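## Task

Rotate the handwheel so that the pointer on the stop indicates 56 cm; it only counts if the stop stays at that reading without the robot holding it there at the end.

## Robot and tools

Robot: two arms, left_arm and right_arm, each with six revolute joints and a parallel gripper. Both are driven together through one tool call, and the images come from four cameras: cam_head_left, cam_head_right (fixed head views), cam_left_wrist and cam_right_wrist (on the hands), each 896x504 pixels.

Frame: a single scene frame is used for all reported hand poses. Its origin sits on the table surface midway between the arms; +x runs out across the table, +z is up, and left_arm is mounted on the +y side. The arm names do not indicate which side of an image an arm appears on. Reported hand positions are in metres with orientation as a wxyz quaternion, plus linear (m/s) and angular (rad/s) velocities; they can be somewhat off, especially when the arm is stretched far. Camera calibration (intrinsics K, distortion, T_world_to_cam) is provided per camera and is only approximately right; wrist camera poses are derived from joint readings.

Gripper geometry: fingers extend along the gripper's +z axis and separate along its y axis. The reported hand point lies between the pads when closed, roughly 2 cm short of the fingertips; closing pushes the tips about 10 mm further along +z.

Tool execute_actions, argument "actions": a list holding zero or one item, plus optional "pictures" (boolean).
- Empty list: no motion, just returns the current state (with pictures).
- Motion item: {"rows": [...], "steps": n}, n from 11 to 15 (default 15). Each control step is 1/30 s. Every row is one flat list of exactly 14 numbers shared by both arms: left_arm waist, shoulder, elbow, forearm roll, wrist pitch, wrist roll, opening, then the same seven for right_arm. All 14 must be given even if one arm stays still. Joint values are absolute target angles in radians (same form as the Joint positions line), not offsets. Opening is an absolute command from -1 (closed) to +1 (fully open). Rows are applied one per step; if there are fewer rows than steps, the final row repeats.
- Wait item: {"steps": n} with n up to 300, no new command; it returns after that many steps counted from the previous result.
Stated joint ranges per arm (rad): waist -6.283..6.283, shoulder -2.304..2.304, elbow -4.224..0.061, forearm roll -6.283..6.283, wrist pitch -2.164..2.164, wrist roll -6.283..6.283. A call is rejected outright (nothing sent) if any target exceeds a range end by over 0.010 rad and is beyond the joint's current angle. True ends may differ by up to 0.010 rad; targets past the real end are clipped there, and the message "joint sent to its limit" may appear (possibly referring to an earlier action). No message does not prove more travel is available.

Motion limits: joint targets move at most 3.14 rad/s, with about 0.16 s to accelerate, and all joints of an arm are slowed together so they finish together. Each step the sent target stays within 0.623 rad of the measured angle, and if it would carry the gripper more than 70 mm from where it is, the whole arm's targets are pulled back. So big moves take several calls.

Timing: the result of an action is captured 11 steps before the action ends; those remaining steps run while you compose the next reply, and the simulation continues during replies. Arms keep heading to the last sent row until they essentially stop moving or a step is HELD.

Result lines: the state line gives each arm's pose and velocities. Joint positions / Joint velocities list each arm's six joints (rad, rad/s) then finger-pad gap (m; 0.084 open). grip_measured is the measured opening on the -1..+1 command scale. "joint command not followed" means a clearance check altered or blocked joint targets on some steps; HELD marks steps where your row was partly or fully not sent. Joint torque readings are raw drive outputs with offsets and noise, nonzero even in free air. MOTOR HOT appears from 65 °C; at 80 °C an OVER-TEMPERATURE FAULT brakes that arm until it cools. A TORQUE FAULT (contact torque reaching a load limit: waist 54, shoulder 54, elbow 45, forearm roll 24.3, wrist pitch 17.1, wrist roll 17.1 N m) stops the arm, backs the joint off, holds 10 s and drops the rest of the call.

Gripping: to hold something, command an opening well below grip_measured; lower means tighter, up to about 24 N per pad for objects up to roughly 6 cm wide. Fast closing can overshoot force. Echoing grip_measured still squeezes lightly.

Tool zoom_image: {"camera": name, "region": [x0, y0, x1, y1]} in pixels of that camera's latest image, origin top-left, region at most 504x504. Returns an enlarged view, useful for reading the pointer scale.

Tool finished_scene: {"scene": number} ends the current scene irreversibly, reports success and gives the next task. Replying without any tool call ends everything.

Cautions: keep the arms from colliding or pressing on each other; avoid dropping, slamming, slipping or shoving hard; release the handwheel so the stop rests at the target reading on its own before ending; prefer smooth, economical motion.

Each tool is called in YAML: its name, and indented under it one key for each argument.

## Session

execute_actions:
  actions: []

Scene clock: 0.00 s of 12600.00 s.
left_arm: end_effector_position=(+0.4378, -0.0331, +0.2040) grip_measured=+1.00 end_effector_quat_wxyz=(+0.193, +0.915, +0.354, +0.004) end_effector_velocity=(-0.000, +0.000, -0.001) end_effector_angular_velocity=(+0.001, +0.001, +0.001) | right_arm: end_effector_position=(+0.3695, -0.2581, +0.3777) grip_measured=+1.00 end_effector_quat_wxyz=(-0.384, +0.603, -0.589, -0.377) end_effector_velocity=(-0.000, -0.000, -0.000) end_effector_angular_velocity=(-0.001, +0.001, +0.000)
Joint positions: left_arm=[-0.76  -0.4   -0.927 -0.775 -0.245 -0.723  0.084] | right_arm=[-0.282 -0.084 -0.671  1.172 -1.31   0.577  0.084]
Joint velocities: left_arm=[ 0.001 -0.001  0.001  0.    -0.    -0.001 -0.   ] | right_arm=[-0.    -0.     0.    -0.001  0.001 -0.     0.   ]
Joint torques (N m, as the arm reports them, + toward a larger angle): no reading
camera_calibration (this result's frames):
cam_left_wrist: T_world_to_cam=[[0.639386, -0.681298, 0.356395, -0.346404], [-0.756167, -0.64114, 0.130964, 0.344573], [0.139274, -0.353231, -0.925111, 0.247447], [0, 0, 0, 1]] pos_world=[0.447578, 0.0723207, 0.307246]
cam_right_wrist: T_world_to_cam=[[-0.99933, -0.00882829, -0.0355191, 0.415834], [-0.0357497, 0.443402, 0.89561, -0.139801], [0.00784255, 0.896279, -0.44342, 0.524508], [0, 0, 0, 1]] pos_world=[0.406444, -0.404446, 0.372555]

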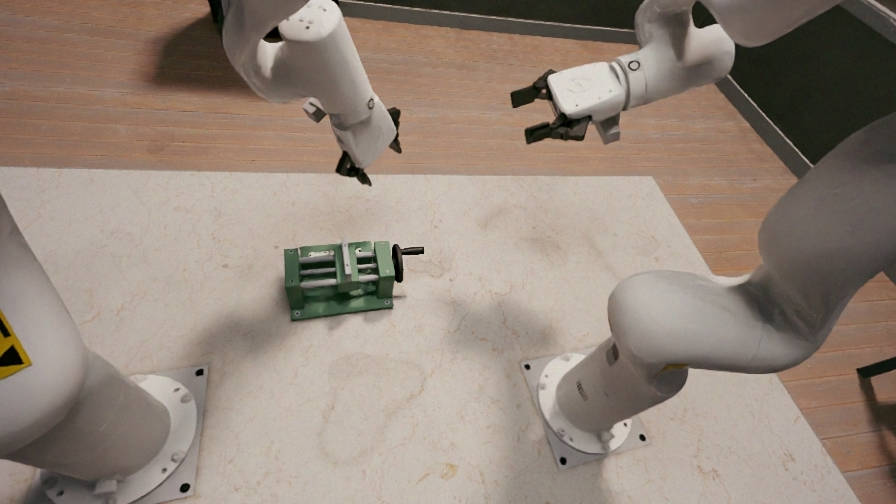

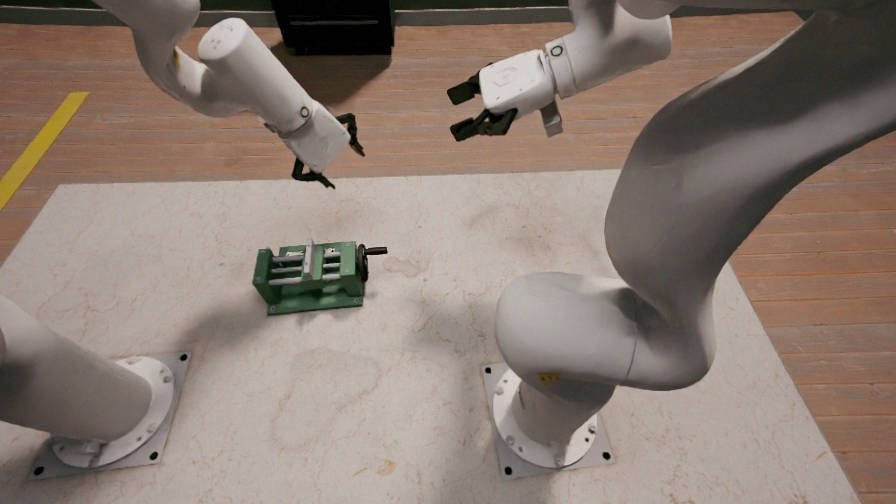

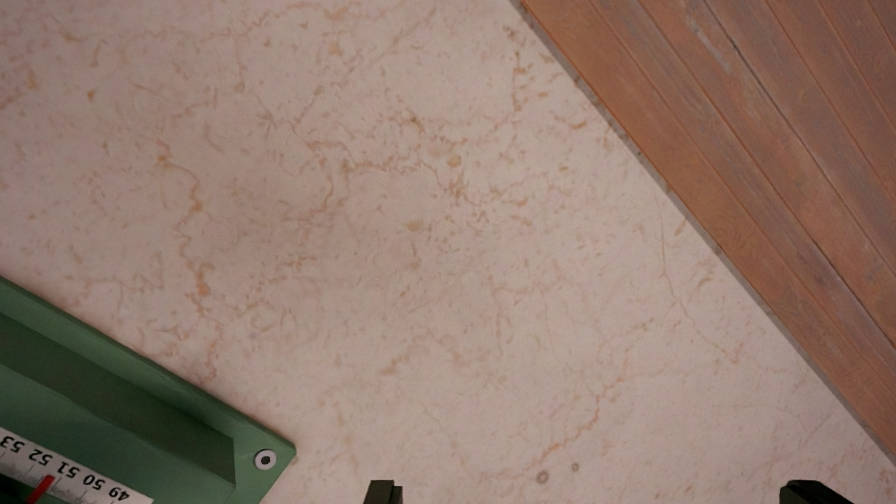

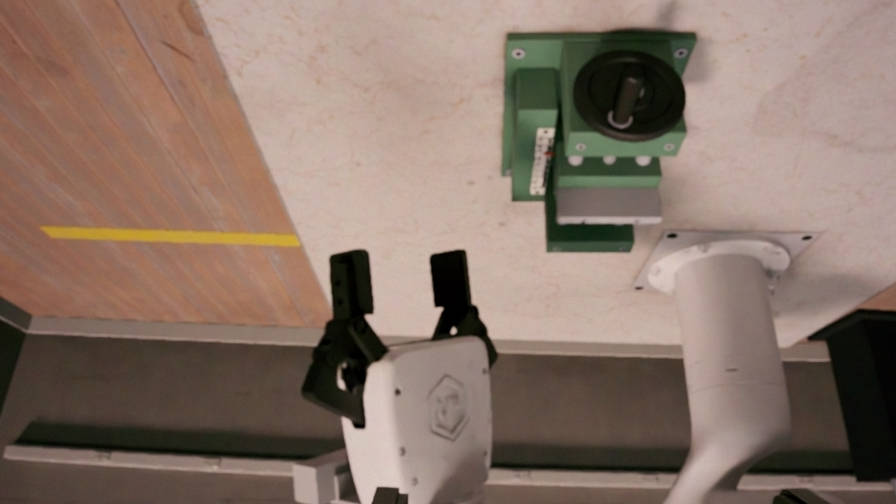

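zoom_image:
  camera: "cam_left_wrist"
  region: [0, 400, 180, 504]

zoom_image:
  camera: "cam_right_wrist"
  region: [490, 20, 710, 260]

zoom_image:
  camera: "cam_head_left"
  region: [270, 225, 440, 330]

zoom_image:
  camera: "cam_head_right"
  region: [240, 225, 410, 330]

Region (0, 400, 180, 504) of cam_left_wrist's 896x504 image, scaled by 2.800, with more detail than that image has; it fills the top 291 rows of this view, and the rest is white.

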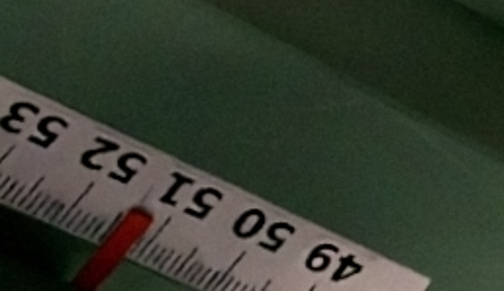

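Region (490, 20, 710, 260) of cam_right_wrist's 896x504 image, scaled by 2.100, with more detail than that image has; it fills the left 462 columns of this view, and the rest is white.

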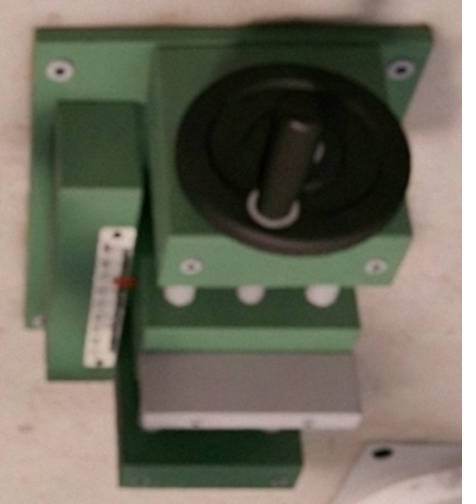

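Region (270, 225, 440, 330) of cam_head_left's 896x504 image, scaled by 2.965, with more detail than that image has; it fills the top 311 rows of this view, and the rest is white.

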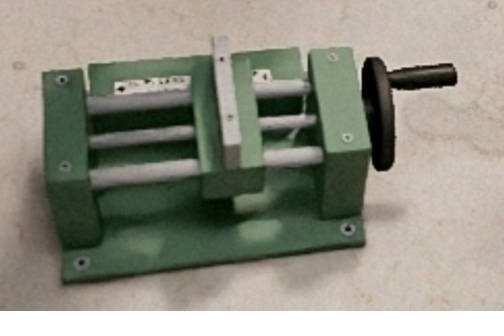

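Region (240, 225, 410, 330) of cam_head_right's 896x504 image, scaled by 2.965, with more detail than that image has; it fills the top 311 rows of this view, and the rest is white.

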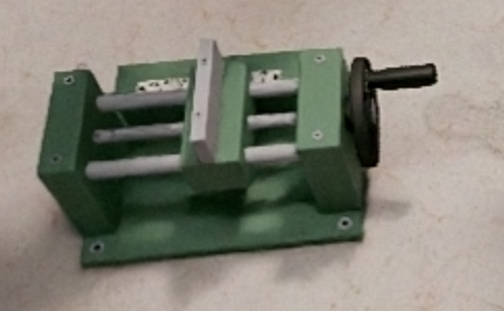

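zoom_image:
  camera: "cam_right_wrist"
  region: [560, 30, 700, 170]

zoom_image:
  camera: "cam_right_wrist"
  region: [495, 25, 575, 105]

zoom_image:
  camera: "cam_left_wrist"
  region: [210, 410, 310, 504]

Region (560, 30, 700, 170) of cam_right_wrist's 896x504 image, scaled by 3.600, with more detail than that image has.

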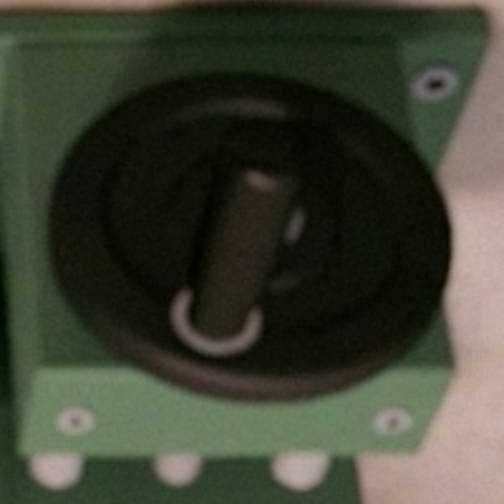

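Region (495, 25, 575, 105) of cam_right_wrist's 896x504 image, scaled by 6.300, with more detail than that image has.

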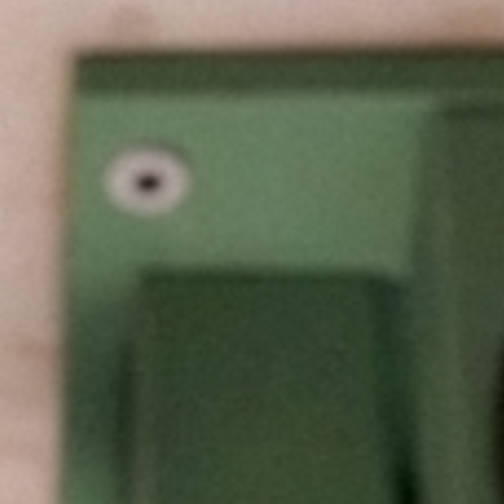

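Region (210, 410, 310, 504) of cam_left_wrist's 896x504 image, scaled by 5.040, with more detail than that image has; it fills the top 474 rows of this view, and the rest is white.

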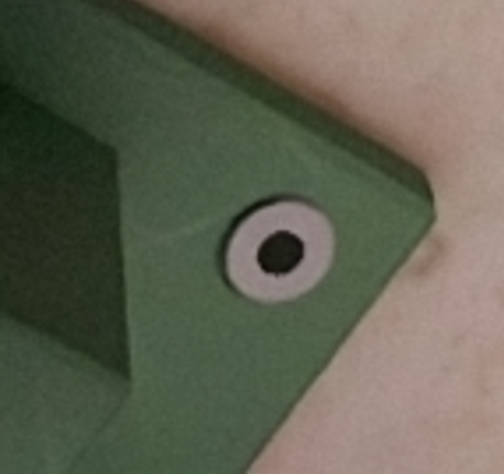

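execute_actions:
  actions:
    - {"rows": [[-0.760,-0.400,-0.927,-0.774,-0.245,-0.723,0.93,-0.281,-0.084,-0.671,1.172,-1.309,0.581,0.93],[-0.761,-0.399,-0.926,-0.771,-0.247,-0.725,0.87,-0.279,-0.085,-0.670,1.173,-1.307,0.592,0.87],[-0.763,-0.397,-0.925,-0.767,-0.249,-0.727,0.8,-0.276,-0.086,-0.669,1.175,-1.302,0.610,0.8],[-0.765,-0.395,-0.923,-0.760,-0.251,-0.729,0.73,-0.272,-0.087,-0.668,1.177,-1.296,0.636,0.73],[-0.768,-0.393,-0.921,-0.752,-0.255,-0.733,0.67,-0.266,-0.088,-0.666,1.180,-1.288,0.669,0.67],[-0.772,-0.390,-0.919,-0.741,-0.259,-0.737,0.6,-0.259,-0.090,-0.664,1.183,-1.279,0.709,0.6],[-0.776,-0.386,-0.916,-0.730,-0.264,-0.742,0.53,-0.251,-0.092,-0.661,1.187,-1.268,0.756,0.53],[-0.780,-0.382,-0.913,-0.716,-0.270,-0.748,0.47,-0.242,-0.095,-0.658,1.192,-1.255,0.809,0.47],[-0.785,-0.377,-0.909,-0.701,-0.277,-0.754,0.4,-0.232,-0.097,-0.655,1.197,-1.241,0.869,0.4],[-0.791,-0.372,-0.905,-0.684,-0.284,-0.761,0.33,-0.220,-0.100,-0.651,1.203,-1.226,0.934,0.33],[-0.797,-0.366,-0.900,-0.666,-0.291,-0.769,0.27,-0.208,-0.104,-0.647,1.209,-1.209,1.006,0.27],[-0.804,-0.360,-0.895,-0.647,-0.300,-0.777,0.2,-0.195,-0.107,-0.643,1.215,-1.191,1.082,0.2],[-0.811,-0.354,-0.890,-0.626,-0.309,-0.786,0.13,-0.181,-0.111,-0.638,1.222,-1.172,1.164,0.13],[-0.819,-0.347,-0.885,-0.604,-0.318,-0.795,0.07,-0.166,-0.115,-0.633,1.230,-1.152,1.250,0.07],[-0.827,-0.340,-0.879,-0.581,-0.328,-0.805,0.0,-0.151,-0.119,-0.628,1.237,-1.131,1.341,0.0]], "steps": 15}

execute_actions:
  actions:
    - {"rows": [[-0.835,-0.333,-0.873,-0.557,-0.338,-0.815,0,-0.134,-0.123,-0.623,1.245,-1.108,1.435,0],[-0.843,-0.325,-0.867,-0.533,-0.349,-0.825,0,-0.118,-0.128,-0.618,1.254,-1.085,1.532,0],[-0.852,-0.317,-0.861,-0.507,-0.359,-0.836,0,-0.100,-0.132,-0.612,1.262,-1.062,1.633,0],[-0.861,-0.309,-0.855,-0.481,-0.370,-0.847,0,-0.083,-0.137,-0.606,1.271,-1.038,1.735,0],[-0.870,-0.301,-0.848,-0.455,-0.382,-0.858,0,-0.065,-0.142,-0.601,1.280,-1.013,1.839,0],[-0.880,-0.293,-0.842,-0.428,-0.393,-0.869,0,-0.046,-0.147,-0.595,1.289,-0.989,1.945,0],[-0.889,-0.284,-0.835,-0.401,-0.405,-0.881,0,-0.028,-0.152,-0.589,1.298,-0.964,2.051,0],[-0.898,-0.276,-0.828,-0.374,-0.416,-0.892,0,-0.010,-0.156,-0.583,1.307,-0.938,2.158,0],[-0.907,-0.267,-0.822,-0.347,-0.428,-0.903,0,0.008,-0.161,-0.577,1.316,-0.913,2.264,0],[-0.917,-0.259,-0.815,-0.320,-0.439,-0.915,0,0.027,-0.166,-0.571,1.325,-0.889,2.370,0],[-0.926,-0.251,-0.809,-0.294,-0.451,-0.926,0,0.045,-0.171,-0.565,1.334,-0.864,2.474,0],[-0.935,-0.243,-0.802,-0.268,-0.462,-0.937,0,0.062,-0.176,-0.559,1.343,-0.840,2.577,0],[-0.943,-0.235,-0.796,-0.242,-0.473,-0.948,0,0.080,-0.180,-0.554,1.352,-0.817,2.677,0],[-0.952,-0.227,-0.790,-0.218,-0.483,-0.958,0,0.096,-0.185,-0.548,1.360,-0.794,2.774,0],[-0.960,-0.220,-0.784,-0.194,-0.493,-0.968,0,0.113,-0.189,-0.543,1.368,-0.772,2.869,0]], "steps": 15}

execute_actions:
  actions:
    - {"rows": [[-0.968,-0.213,-0.778,-0.171,-0.503,-0.978,0,0.128,-0.193,-0.538,1.376,-0.750,2.959,0],[-0.976,-0.206,-0.773,-0.149,-0.512,-0.987,0,0.143,-0.197,-0.533,1.383,-0.730,3.045,0],[-0.983,-0.200,-0.768,-0.128,-0.521,-0.996,0,0.157,-0.201,-0.529,1.390,-0.711,3.127,0],[-0.989,-0.194,-0.763,-0.109,-0.530,-1.004,0,0.170,-0.204,-0.525,1.397,-0.693,3.204,0],[-0.996,-0.188,-0.759,-0.091,-0.537,-1.011,0,0.182,-0.208,-0.521,1.403,-0.676,3.275,0],[-1.001,-0.183,-0.754,-0.074,-0.544,-1.019,0,0.194,-0.211,-0.517,1.409,-0.661,3.341,0],[-1.007,-0.178,-0.751,-0.059,-0.551,-1.025,0,0.204,-0.213,-0.514,1.414,-0.647,3.400,0],[-1.011,-0.174,-0.747,-0.045,-0.557,-1.031,0,0.213,-0.216,-0.511,1.418,-0.634,3.454,0],[-1.015,-0.170,-0.744,-0.034,-0.562,-1.036,0,0.221,-0.218,-0.508,1.422,-0.623,3.500,0],[-1.019,-0.167,-0.742,-0.023,-0.566,-1.040,0,0.228,-0.220,-0.506,1.426,-0.614,3.540,0],[-1.022,-0.165,-0.740,-0.015,-0.570,-1.043,0,0.234,-0.221,-0.504,1.428,-0.606,3.573,0],[-1.024,-0.163,-0.738,-0.008,-0.572,-1.046,0,0.238,-0.223,-0.502,1.431,-0.600,3.599,0],[-1.026,-0.161,-0.737,-0.004,-0.574,-1.048,0,0.241,-0.223,-0.501,1.432,-0.596,3.618,0],[-1.027,-0.160,-0.736,-0.001,-0.576,-1.049,0,0.243,-0.224,-0.501,1.433,-0.593,3.629,0],[-1.0269,-0.1600,-0.7362,0,-0.5761,-1.0497,0,0.2440,-0.2241,-0.5006,1.4335,-0.5920,3.6325,0]], "steps": 15}

execute_actions:
  actions:
    - {"steps": 26}
  pictures: true

Scene clock: 34.47 s of 12600.00 s.
left_arm: end_effector_position=(+0.4371, -0.0331, +0.2041) grip_measured=+0.80 end_effector_quat_wxyz=(+0.192, +0.916, +0.353, +0.004) end_effector_velocity=(-0.022, -0.003, +0.004) end_effector_angular_velocity=(+0.016, +0.014, -0.063) | right_arm: end_effector_position=(+0.3695, -0.2575, +0.3771) grip_measured=+0.80 end_effector_quat_wxyz=(-0.381, +0.601, -0.592, -0.378) end_effector_velocity=(+0.000, +0.014, -0.018) end_effector_angular_velocity=(-0.033, +0.229, -0.106)
Joint positions: left_arm=[-0.761 -0.399 -0.926 -0.772 -0.246 -0.724  0.077] | right_arm=[-0.28  -0.085 -0.671  1.173 -1.308  0.587  0.077]
Joint velocities: left_arm=[-0.025  0.026  0.019  0.067 -0.032 -0.034 -0.08 ] | right_arm=[ 0.043 -0.012  0.015  0.021  0.06   0.241 -0.08 ]
Joint torques (N m, as the arm reports them, + toward a larger angle): left_arm=[ -0.22  24.09 -12.63   2.77   0.89   0.58] | right_arm=[  7.13  18.85 -18.75  -1.46  -0.91   0.82]
Steps of this call (steps 1 to 1030: nothing new was sent; steps 1031 to 1034: the first 4 steps of this action). Readings (joint positions):
1031: left_arm=[-0.760 -0.400 -0.927 -0.775 -0.245 -0.723] | right_arm=[-0.282 -0.084 -0.671 1.172 -1.310 0.577]
1032: left_arm=[-0.760 -0.400 -0.927 -0.775 -0.245 -0.723] | right_arm=[-0.282 -0.084 -0.671 1.172 -1.310 0.578]
1034: the state above

Scene clock: 34.97 s of 12600.00 s.
left_arm: end_effector_position=(+0.3781, -0.0332, +0.2109) grip_measured=-0.01 end_effector_quat_wxyz=(+0.154, +0.951, +0.267, -0.016) end_effector_velocity=(-0.189, +0.025, +0.021) end_effector_angular_velocity=(+0.281, +0.075, -0.629) | right_arm: end_effector_position=(+0.3672, -0.2216, +0.3304) grip_measured=-0.01 end_effector_quat_wxyz=(+0.206, -0.365, +0.788, +0.451) end_effector_velocity=(-0.023, +0.118, -0.164) end_effector_angular_velocity=(-0.369, +2.157, -1.255)
Joint positions: left_arm=[-0.83  -0.337 -0.877 -0.571 -0.332 -0.809  0.044] | right_arm=[-0.161 -0.116 -0.632  1.232 -1.145  1.278  0.044]
Joint velocities: left_arm=[-0.234  0.213  0.17   0.686 -0.29  -0.288 -0.   ] | right_arm=[ 0.416 -0.111  0.134  0.207  0.568  2.412 -0.   ]
Joint torques (N m, as the arm reports them, + toward a larger angle): left_arm=[  1.04  26.03 -12.41   1.7    0.69   0.45] | right_arm=[  9.3   21.07 -20.12  -1.44  -1.21   0.31]
Steps of this call (steps 1 to 11: the last 11 steps of your previous action; steps 12 to 15: the first 4 steps of this action). Readings (joint positions):
12: left_arm=[-0.808 -0.357 -0.893 -0.636 -0.305 -0.782] | right_arm=[-0.200 -0.106 -0.644 1.213 -1.198 1.053]
13: left_arm=[-0.815 -0.350 -0.887 -0.615 -0.313 -0.790] | right_arm=[-0.188 -0.109 -0.640 1.219 -1.181 1.124]
15: the state above

Scene clock: 35.47 s of 12600.00 s.
left_arm: end_effector_position=(+0.2895, +0.0006, +0.2222) grip_measured=-0.01 end_effector_quat_wxyz=(+0.056, +0.992, +0.109, -0.018) end_effector_velocity=(-0.124, +0.091, +0.022) end_effector_angular_velocity=(+0.401, -0.075, -0.569) | right_arm: end_effector_position=(+0.3350, -0.1662, +0.2325) grip_measured=-0.01 end_effector_quat_wxyz=(-0.122, +0.261, +0.885, +0.366) end_effector_velocity=(-0.095, +0.074, -0.187) end_effector_angular_velocity=(-0.609, +2.120, -2.011)
Joint positions: left_arm=[-0.962 -0.219 -0.783 -0.19  -0.495 -0.97   0.044] | right_arm=[ 0.088 -0.183 -0.551  1.356 -0.805  2.696  0.044]
Joint velocities: left_arm=[-0.243  0.213  0.17   0.699 -0.295 -0.295 -0.   ] | right_arm=[ 0.489 -0.129  0.159  0.242  0.663  2.909 -0.   ]
Joint torques (N m, as the arm reports them, + toward a larger angle): left_arm=[  1.49  18.72 -13.9    0.31   0.82   0.58] | right_arm=[  5.53  22.51 -17.07  -1.43  -1.13   0.12]
Steps of this call (steps 1 to 11: the last 11 steps of your previous action; steps 12 to 15: the first 4 steps of this action). Readings (joint positions):
12: left_arm=[-0.936 -0.241 -0.801 -0.263 -0.464 -0.939] | right_arm=[0.037 -0.169 -0.567 1.330 -0.875 2.404]
13: left_arm=[-0.945 -0.233 -0.795 -0.238 -0.475 -0.950] | right_arm=[0.055 -0.174 -0.562 1.339 -0.851 2.501]
15: the state above

Scene clock: 36.33 s of 12600.00 s.
left_arm: end_effector_position=(+0.2616, +0.0280, +0.2290) grip_measured=-0.01 end_effector_quat_wxyz=(+0.000, +0.999, +0.035, +0.000) end_effector_velocity=(-0.000, -0.000, +0.000) end_effector_angular_velocity=(+0.001, -0.000, -0.000) | right_arm: end_effector_position=(+0.3008, -0.1513, +0.1752) grip_measured=-0.01 end_effector_quat_wxyz=(-0.220, +0.650, +0.698, +0.205) end_effector_velocity=(-0.001, +0.000, -0.000) end_effector_angular_velocity=(-0.000, +0.003, -0.002)
Joint positions: left_arm=[-1.027 -0.16  -0.736 -0.    -0.576 -1.05   0.044] | right_arm=[ 0.244 -0.224 -0.501  1.433 -0.592  3.632  0.044]
Joint velocities: left_arm=[-0.001  0.     0.     0.001 -0.    -0.001 -0.   ] | right_arm=[ 0.001 -0.     0.001  0.001  0.     0.003 -0.   ]
Joint torques (N m, as the arm reports them, + toward a larger angle): left_arm=[  0.48  21.49 -14.33   1.75   0.7    0.64] | right_arm=[  5.68  20.3  -16.9   -1.93  -1.05   0.41]
Kept back: nothing.
Steps of this call (steps 1 to 11: the last 11 steps of your previous action; steps 12 to 26: the robot went on to your last target). Readings (joint positions):
1: left_arm=[-0.970 -0.212 -0.777 -0.167 -0.505 -0.980] | right_arm=[0.104 -0.187 -0.546 1.364 -0.783 2.793]
2: left_arm=[-0.977 -0.205 -0.772 -0.145 -0.514 -0.989] | right_arm=[0.120 -0.191 -0.541 1.372 -0.762 2.889]
4: left_arm=[-0.991 -0.193 -0.762 -0.105 -0.531 -1.005] | right_arm=[0.149 -0.199 -0.531 1.387 -0.721 3.072]
8: left_arm=[-1.012 -0.173 -0.747 -0.043 -0.558 -1.031] | right_arm=[0.201 -0.213 -0.515 1.412 -0.651 3.378]
26: the state above
camera_calibration (this result's frames):
cam_left_wrist: T_world_to_cam=[[0.0592736, -0.998242, -0.0000914726, 0.0411702], [-0.998224, -0.0592731, 0.00596196, 0.322864], [-0.0059569, -0.000262077, -0.999982, 0.361969], [0, 0, 0, 1]] pos_world=[0.322007, 0.0603298, 0.360041]
cam_right_wrist: T_world_to_cam=[[0.996203, 0.087058, 0.000585308, -0.251149], [0.0704334, -0.80198, -0.593184, 0.0322289], [-0.051172, 0.590973, -0.805067, 0.374381], [0, 0, 0, 1]] pos_world=[0.267083, -0.173537, 0.320666]

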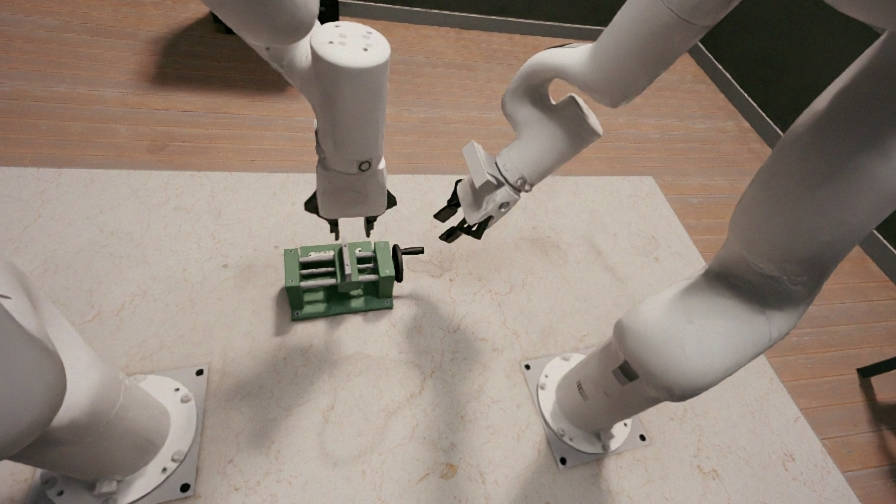

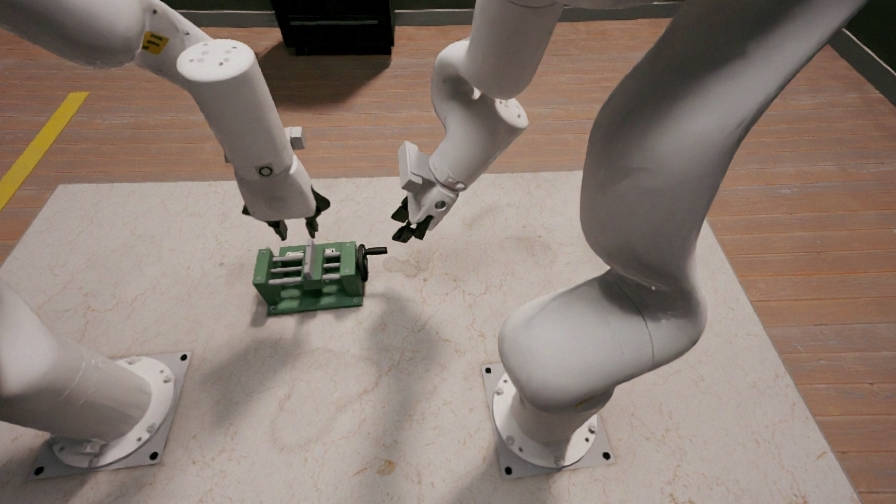

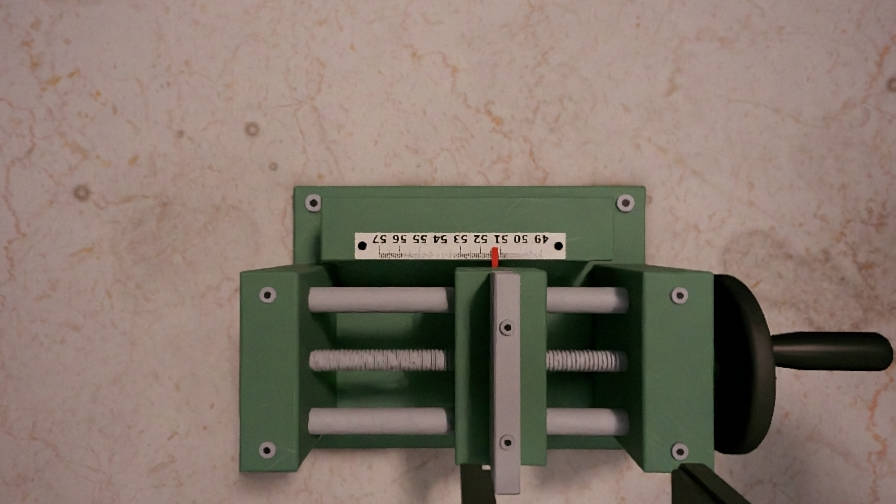

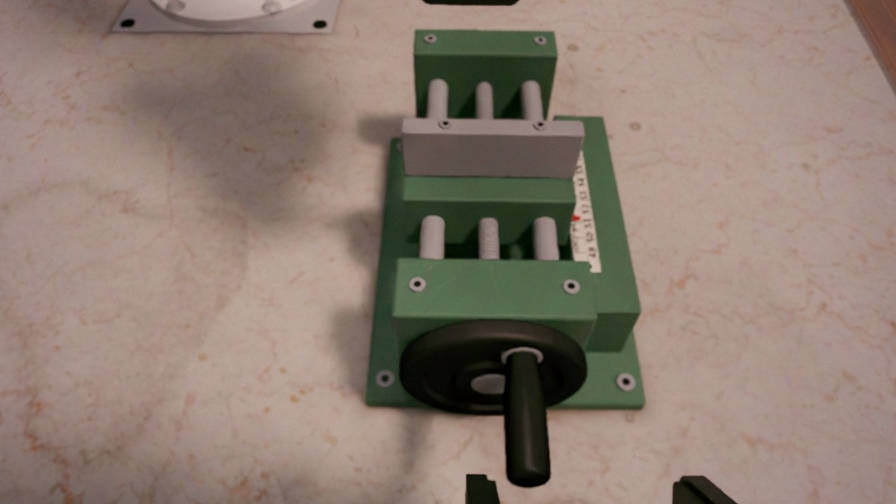

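zoom_image:
  camera: "cam_left_wrist"
  region: [450, 220, 570, 280]

zoom_image:
  camera: "cam_left_wrist"
  region: [350, 220, 470, 280]

zoom_image:
  camera: "cam_left_wrist"
  region: [696, 260, 896, 470]

zoom_image:
  camera: "cam_right_wrist"
  region: [390, 310, 600, 504]

Region (450, 220, 570, 280) of cam_left_wrist's 896x504 image, scaled by 4.200, with more detail than that image has.

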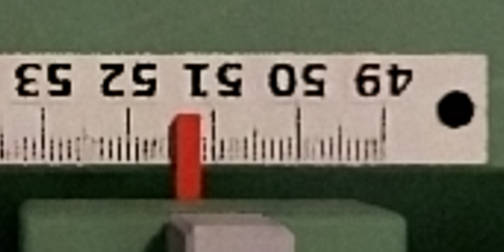

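Region (350, 220, 470, 280) of cam_left_wrist's 896x504 image, scaled by 4.200, with more detail than that image has.

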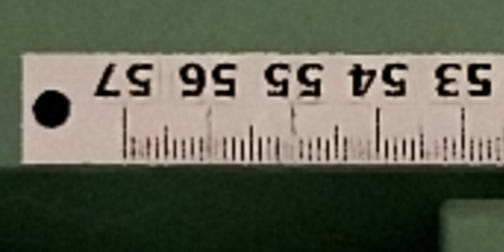

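Region (696, 260, 896, 470) of cam_left_wrist's 896x504 image, scaled by 2.400, with more detail than that image has; it fills the left 480 columns of this view, and the rest is white.

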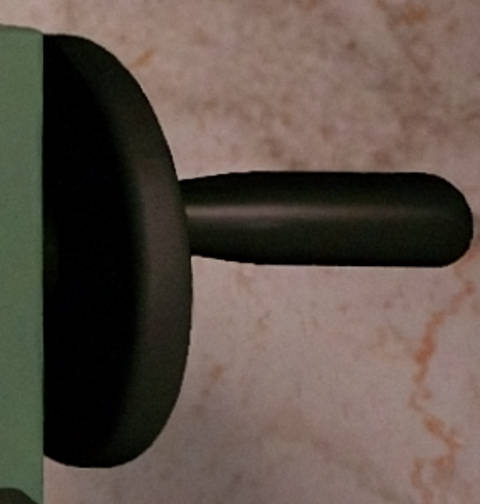

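Region (390, 310, 600, 504) of cam_right_wrist's 896x504 image, scaled by 2.400, with more detail than that image has; it fills the top 466 rows of this view, and the rest is white.

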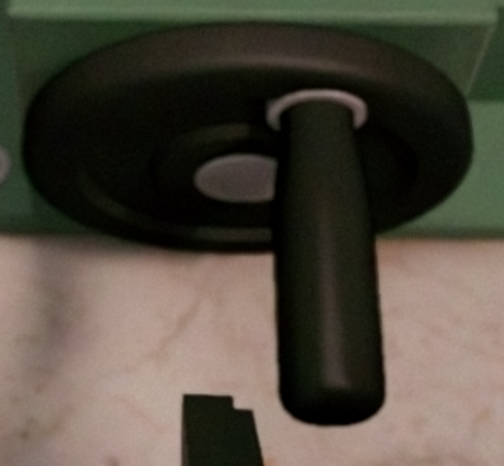

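zoom_image:
  camera: "cam_left_wrist"
  region: [600, 180, 720, 310]

zoom_image:
  camera: "cam_left_wrist"
  region: [230, 180, 350, 310]

zoom_image:
  camera: "cam_left_wrist"
  region: [620, 340, 740, 470]

zoom_image:
  camera: "cam_left_wrist"
  region: [230, 340, 350, 470]

Region (600, 180, 720, 310) of cam_left_wrist's 896x504 image, scaled by 3.877, with more detail than that image has; it fills the left 465 columns of this view, and the rest is white.

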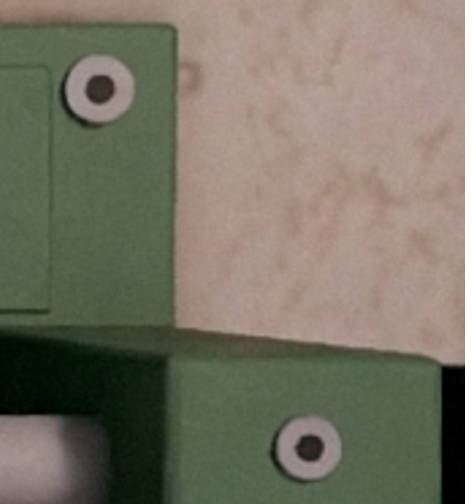

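Region (230, 180, 350, 310) of cam_left_wrist's 896x504 image, scaled by 3.877, with more detail than that image has; it fills the left 465 columns of this view, and the rest is white.

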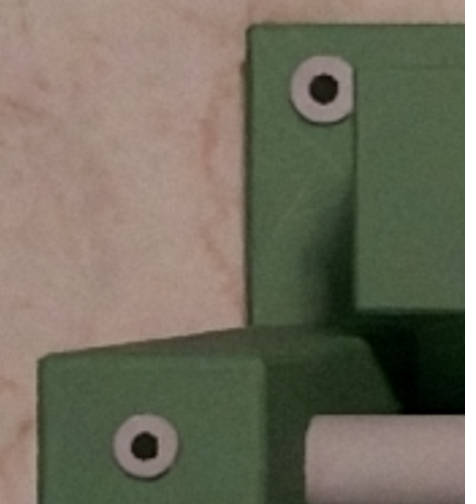

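Region (620, 340, 740, 470) of cam_left_wrist's 896x504 image, scaled by 3.877, with more detail than that image has; it fills the left 465 columns of this view, and the rest is white.

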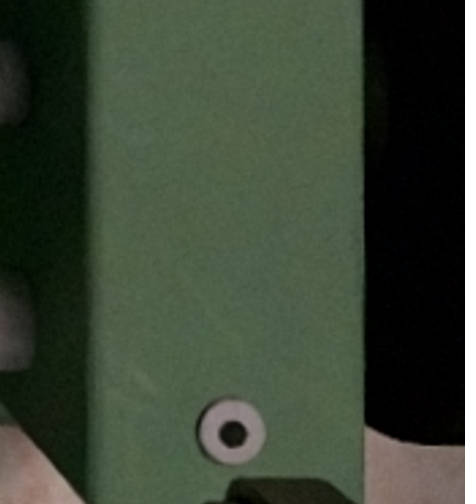

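Region (230, 340, 350, 470) of cam_left_wrist's 896x504 image, scaled by 3.877, with more detail than that image has; it fills the left 465 columns of this view, and the rest is white.

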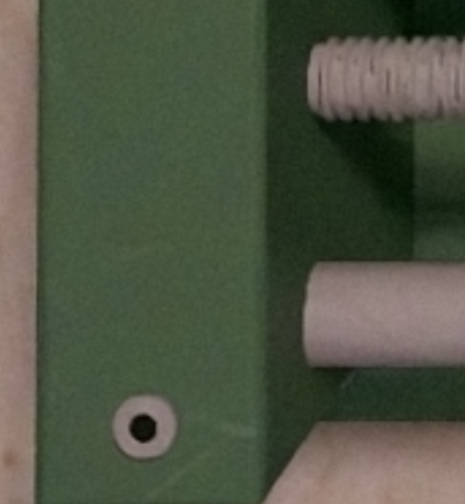

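zoom_image:
  camera: "cam_right_wrist"
  region: [360, 250, 480, 420]

zoom_image:
  camera: "cam_right_wrist"
  region: [540, 250, 660, 420]

zoom_image:
  camera: "cam_right_wrist"
  region: [440, 330, 560, 420]

zoom_image:
  camera: "cam_right_wrist"
  region: [400, 20, 600, 140]

Region (360, 250, 480, 420) of cam_right_wrist's 896x504 image, scaled by 2.965, with more detail than that image has; it fills the left 356 columns of this view, and the rest is white.

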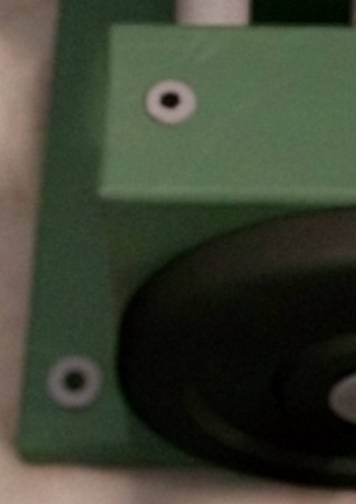

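Region (540, 250, 660, 420) of cam_right_wrist's 896x504 image, scaled by 2.965, with more detail than that image has; it fills the left 356 columns of this view, and the rest is white.

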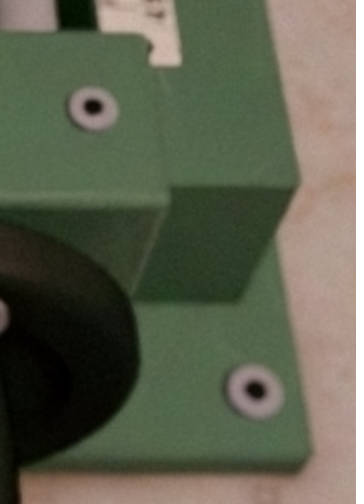

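Region (440, 330, 560, 420) of cam_right_wrist's 896x504 image, scaled by 4.200, with more detail than that image has; it fills the top 378 rows of this view, and the rest is white.

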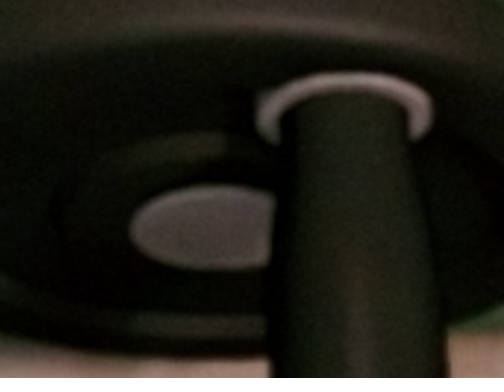

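Region (400, 20, 600, 140) of cam_right_wrist's 896x504 image, scaled by 2.520, with more detail than that image has; it fills the top 302 rows of this view, and the rest is white.

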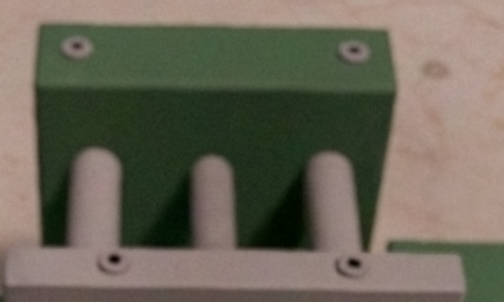

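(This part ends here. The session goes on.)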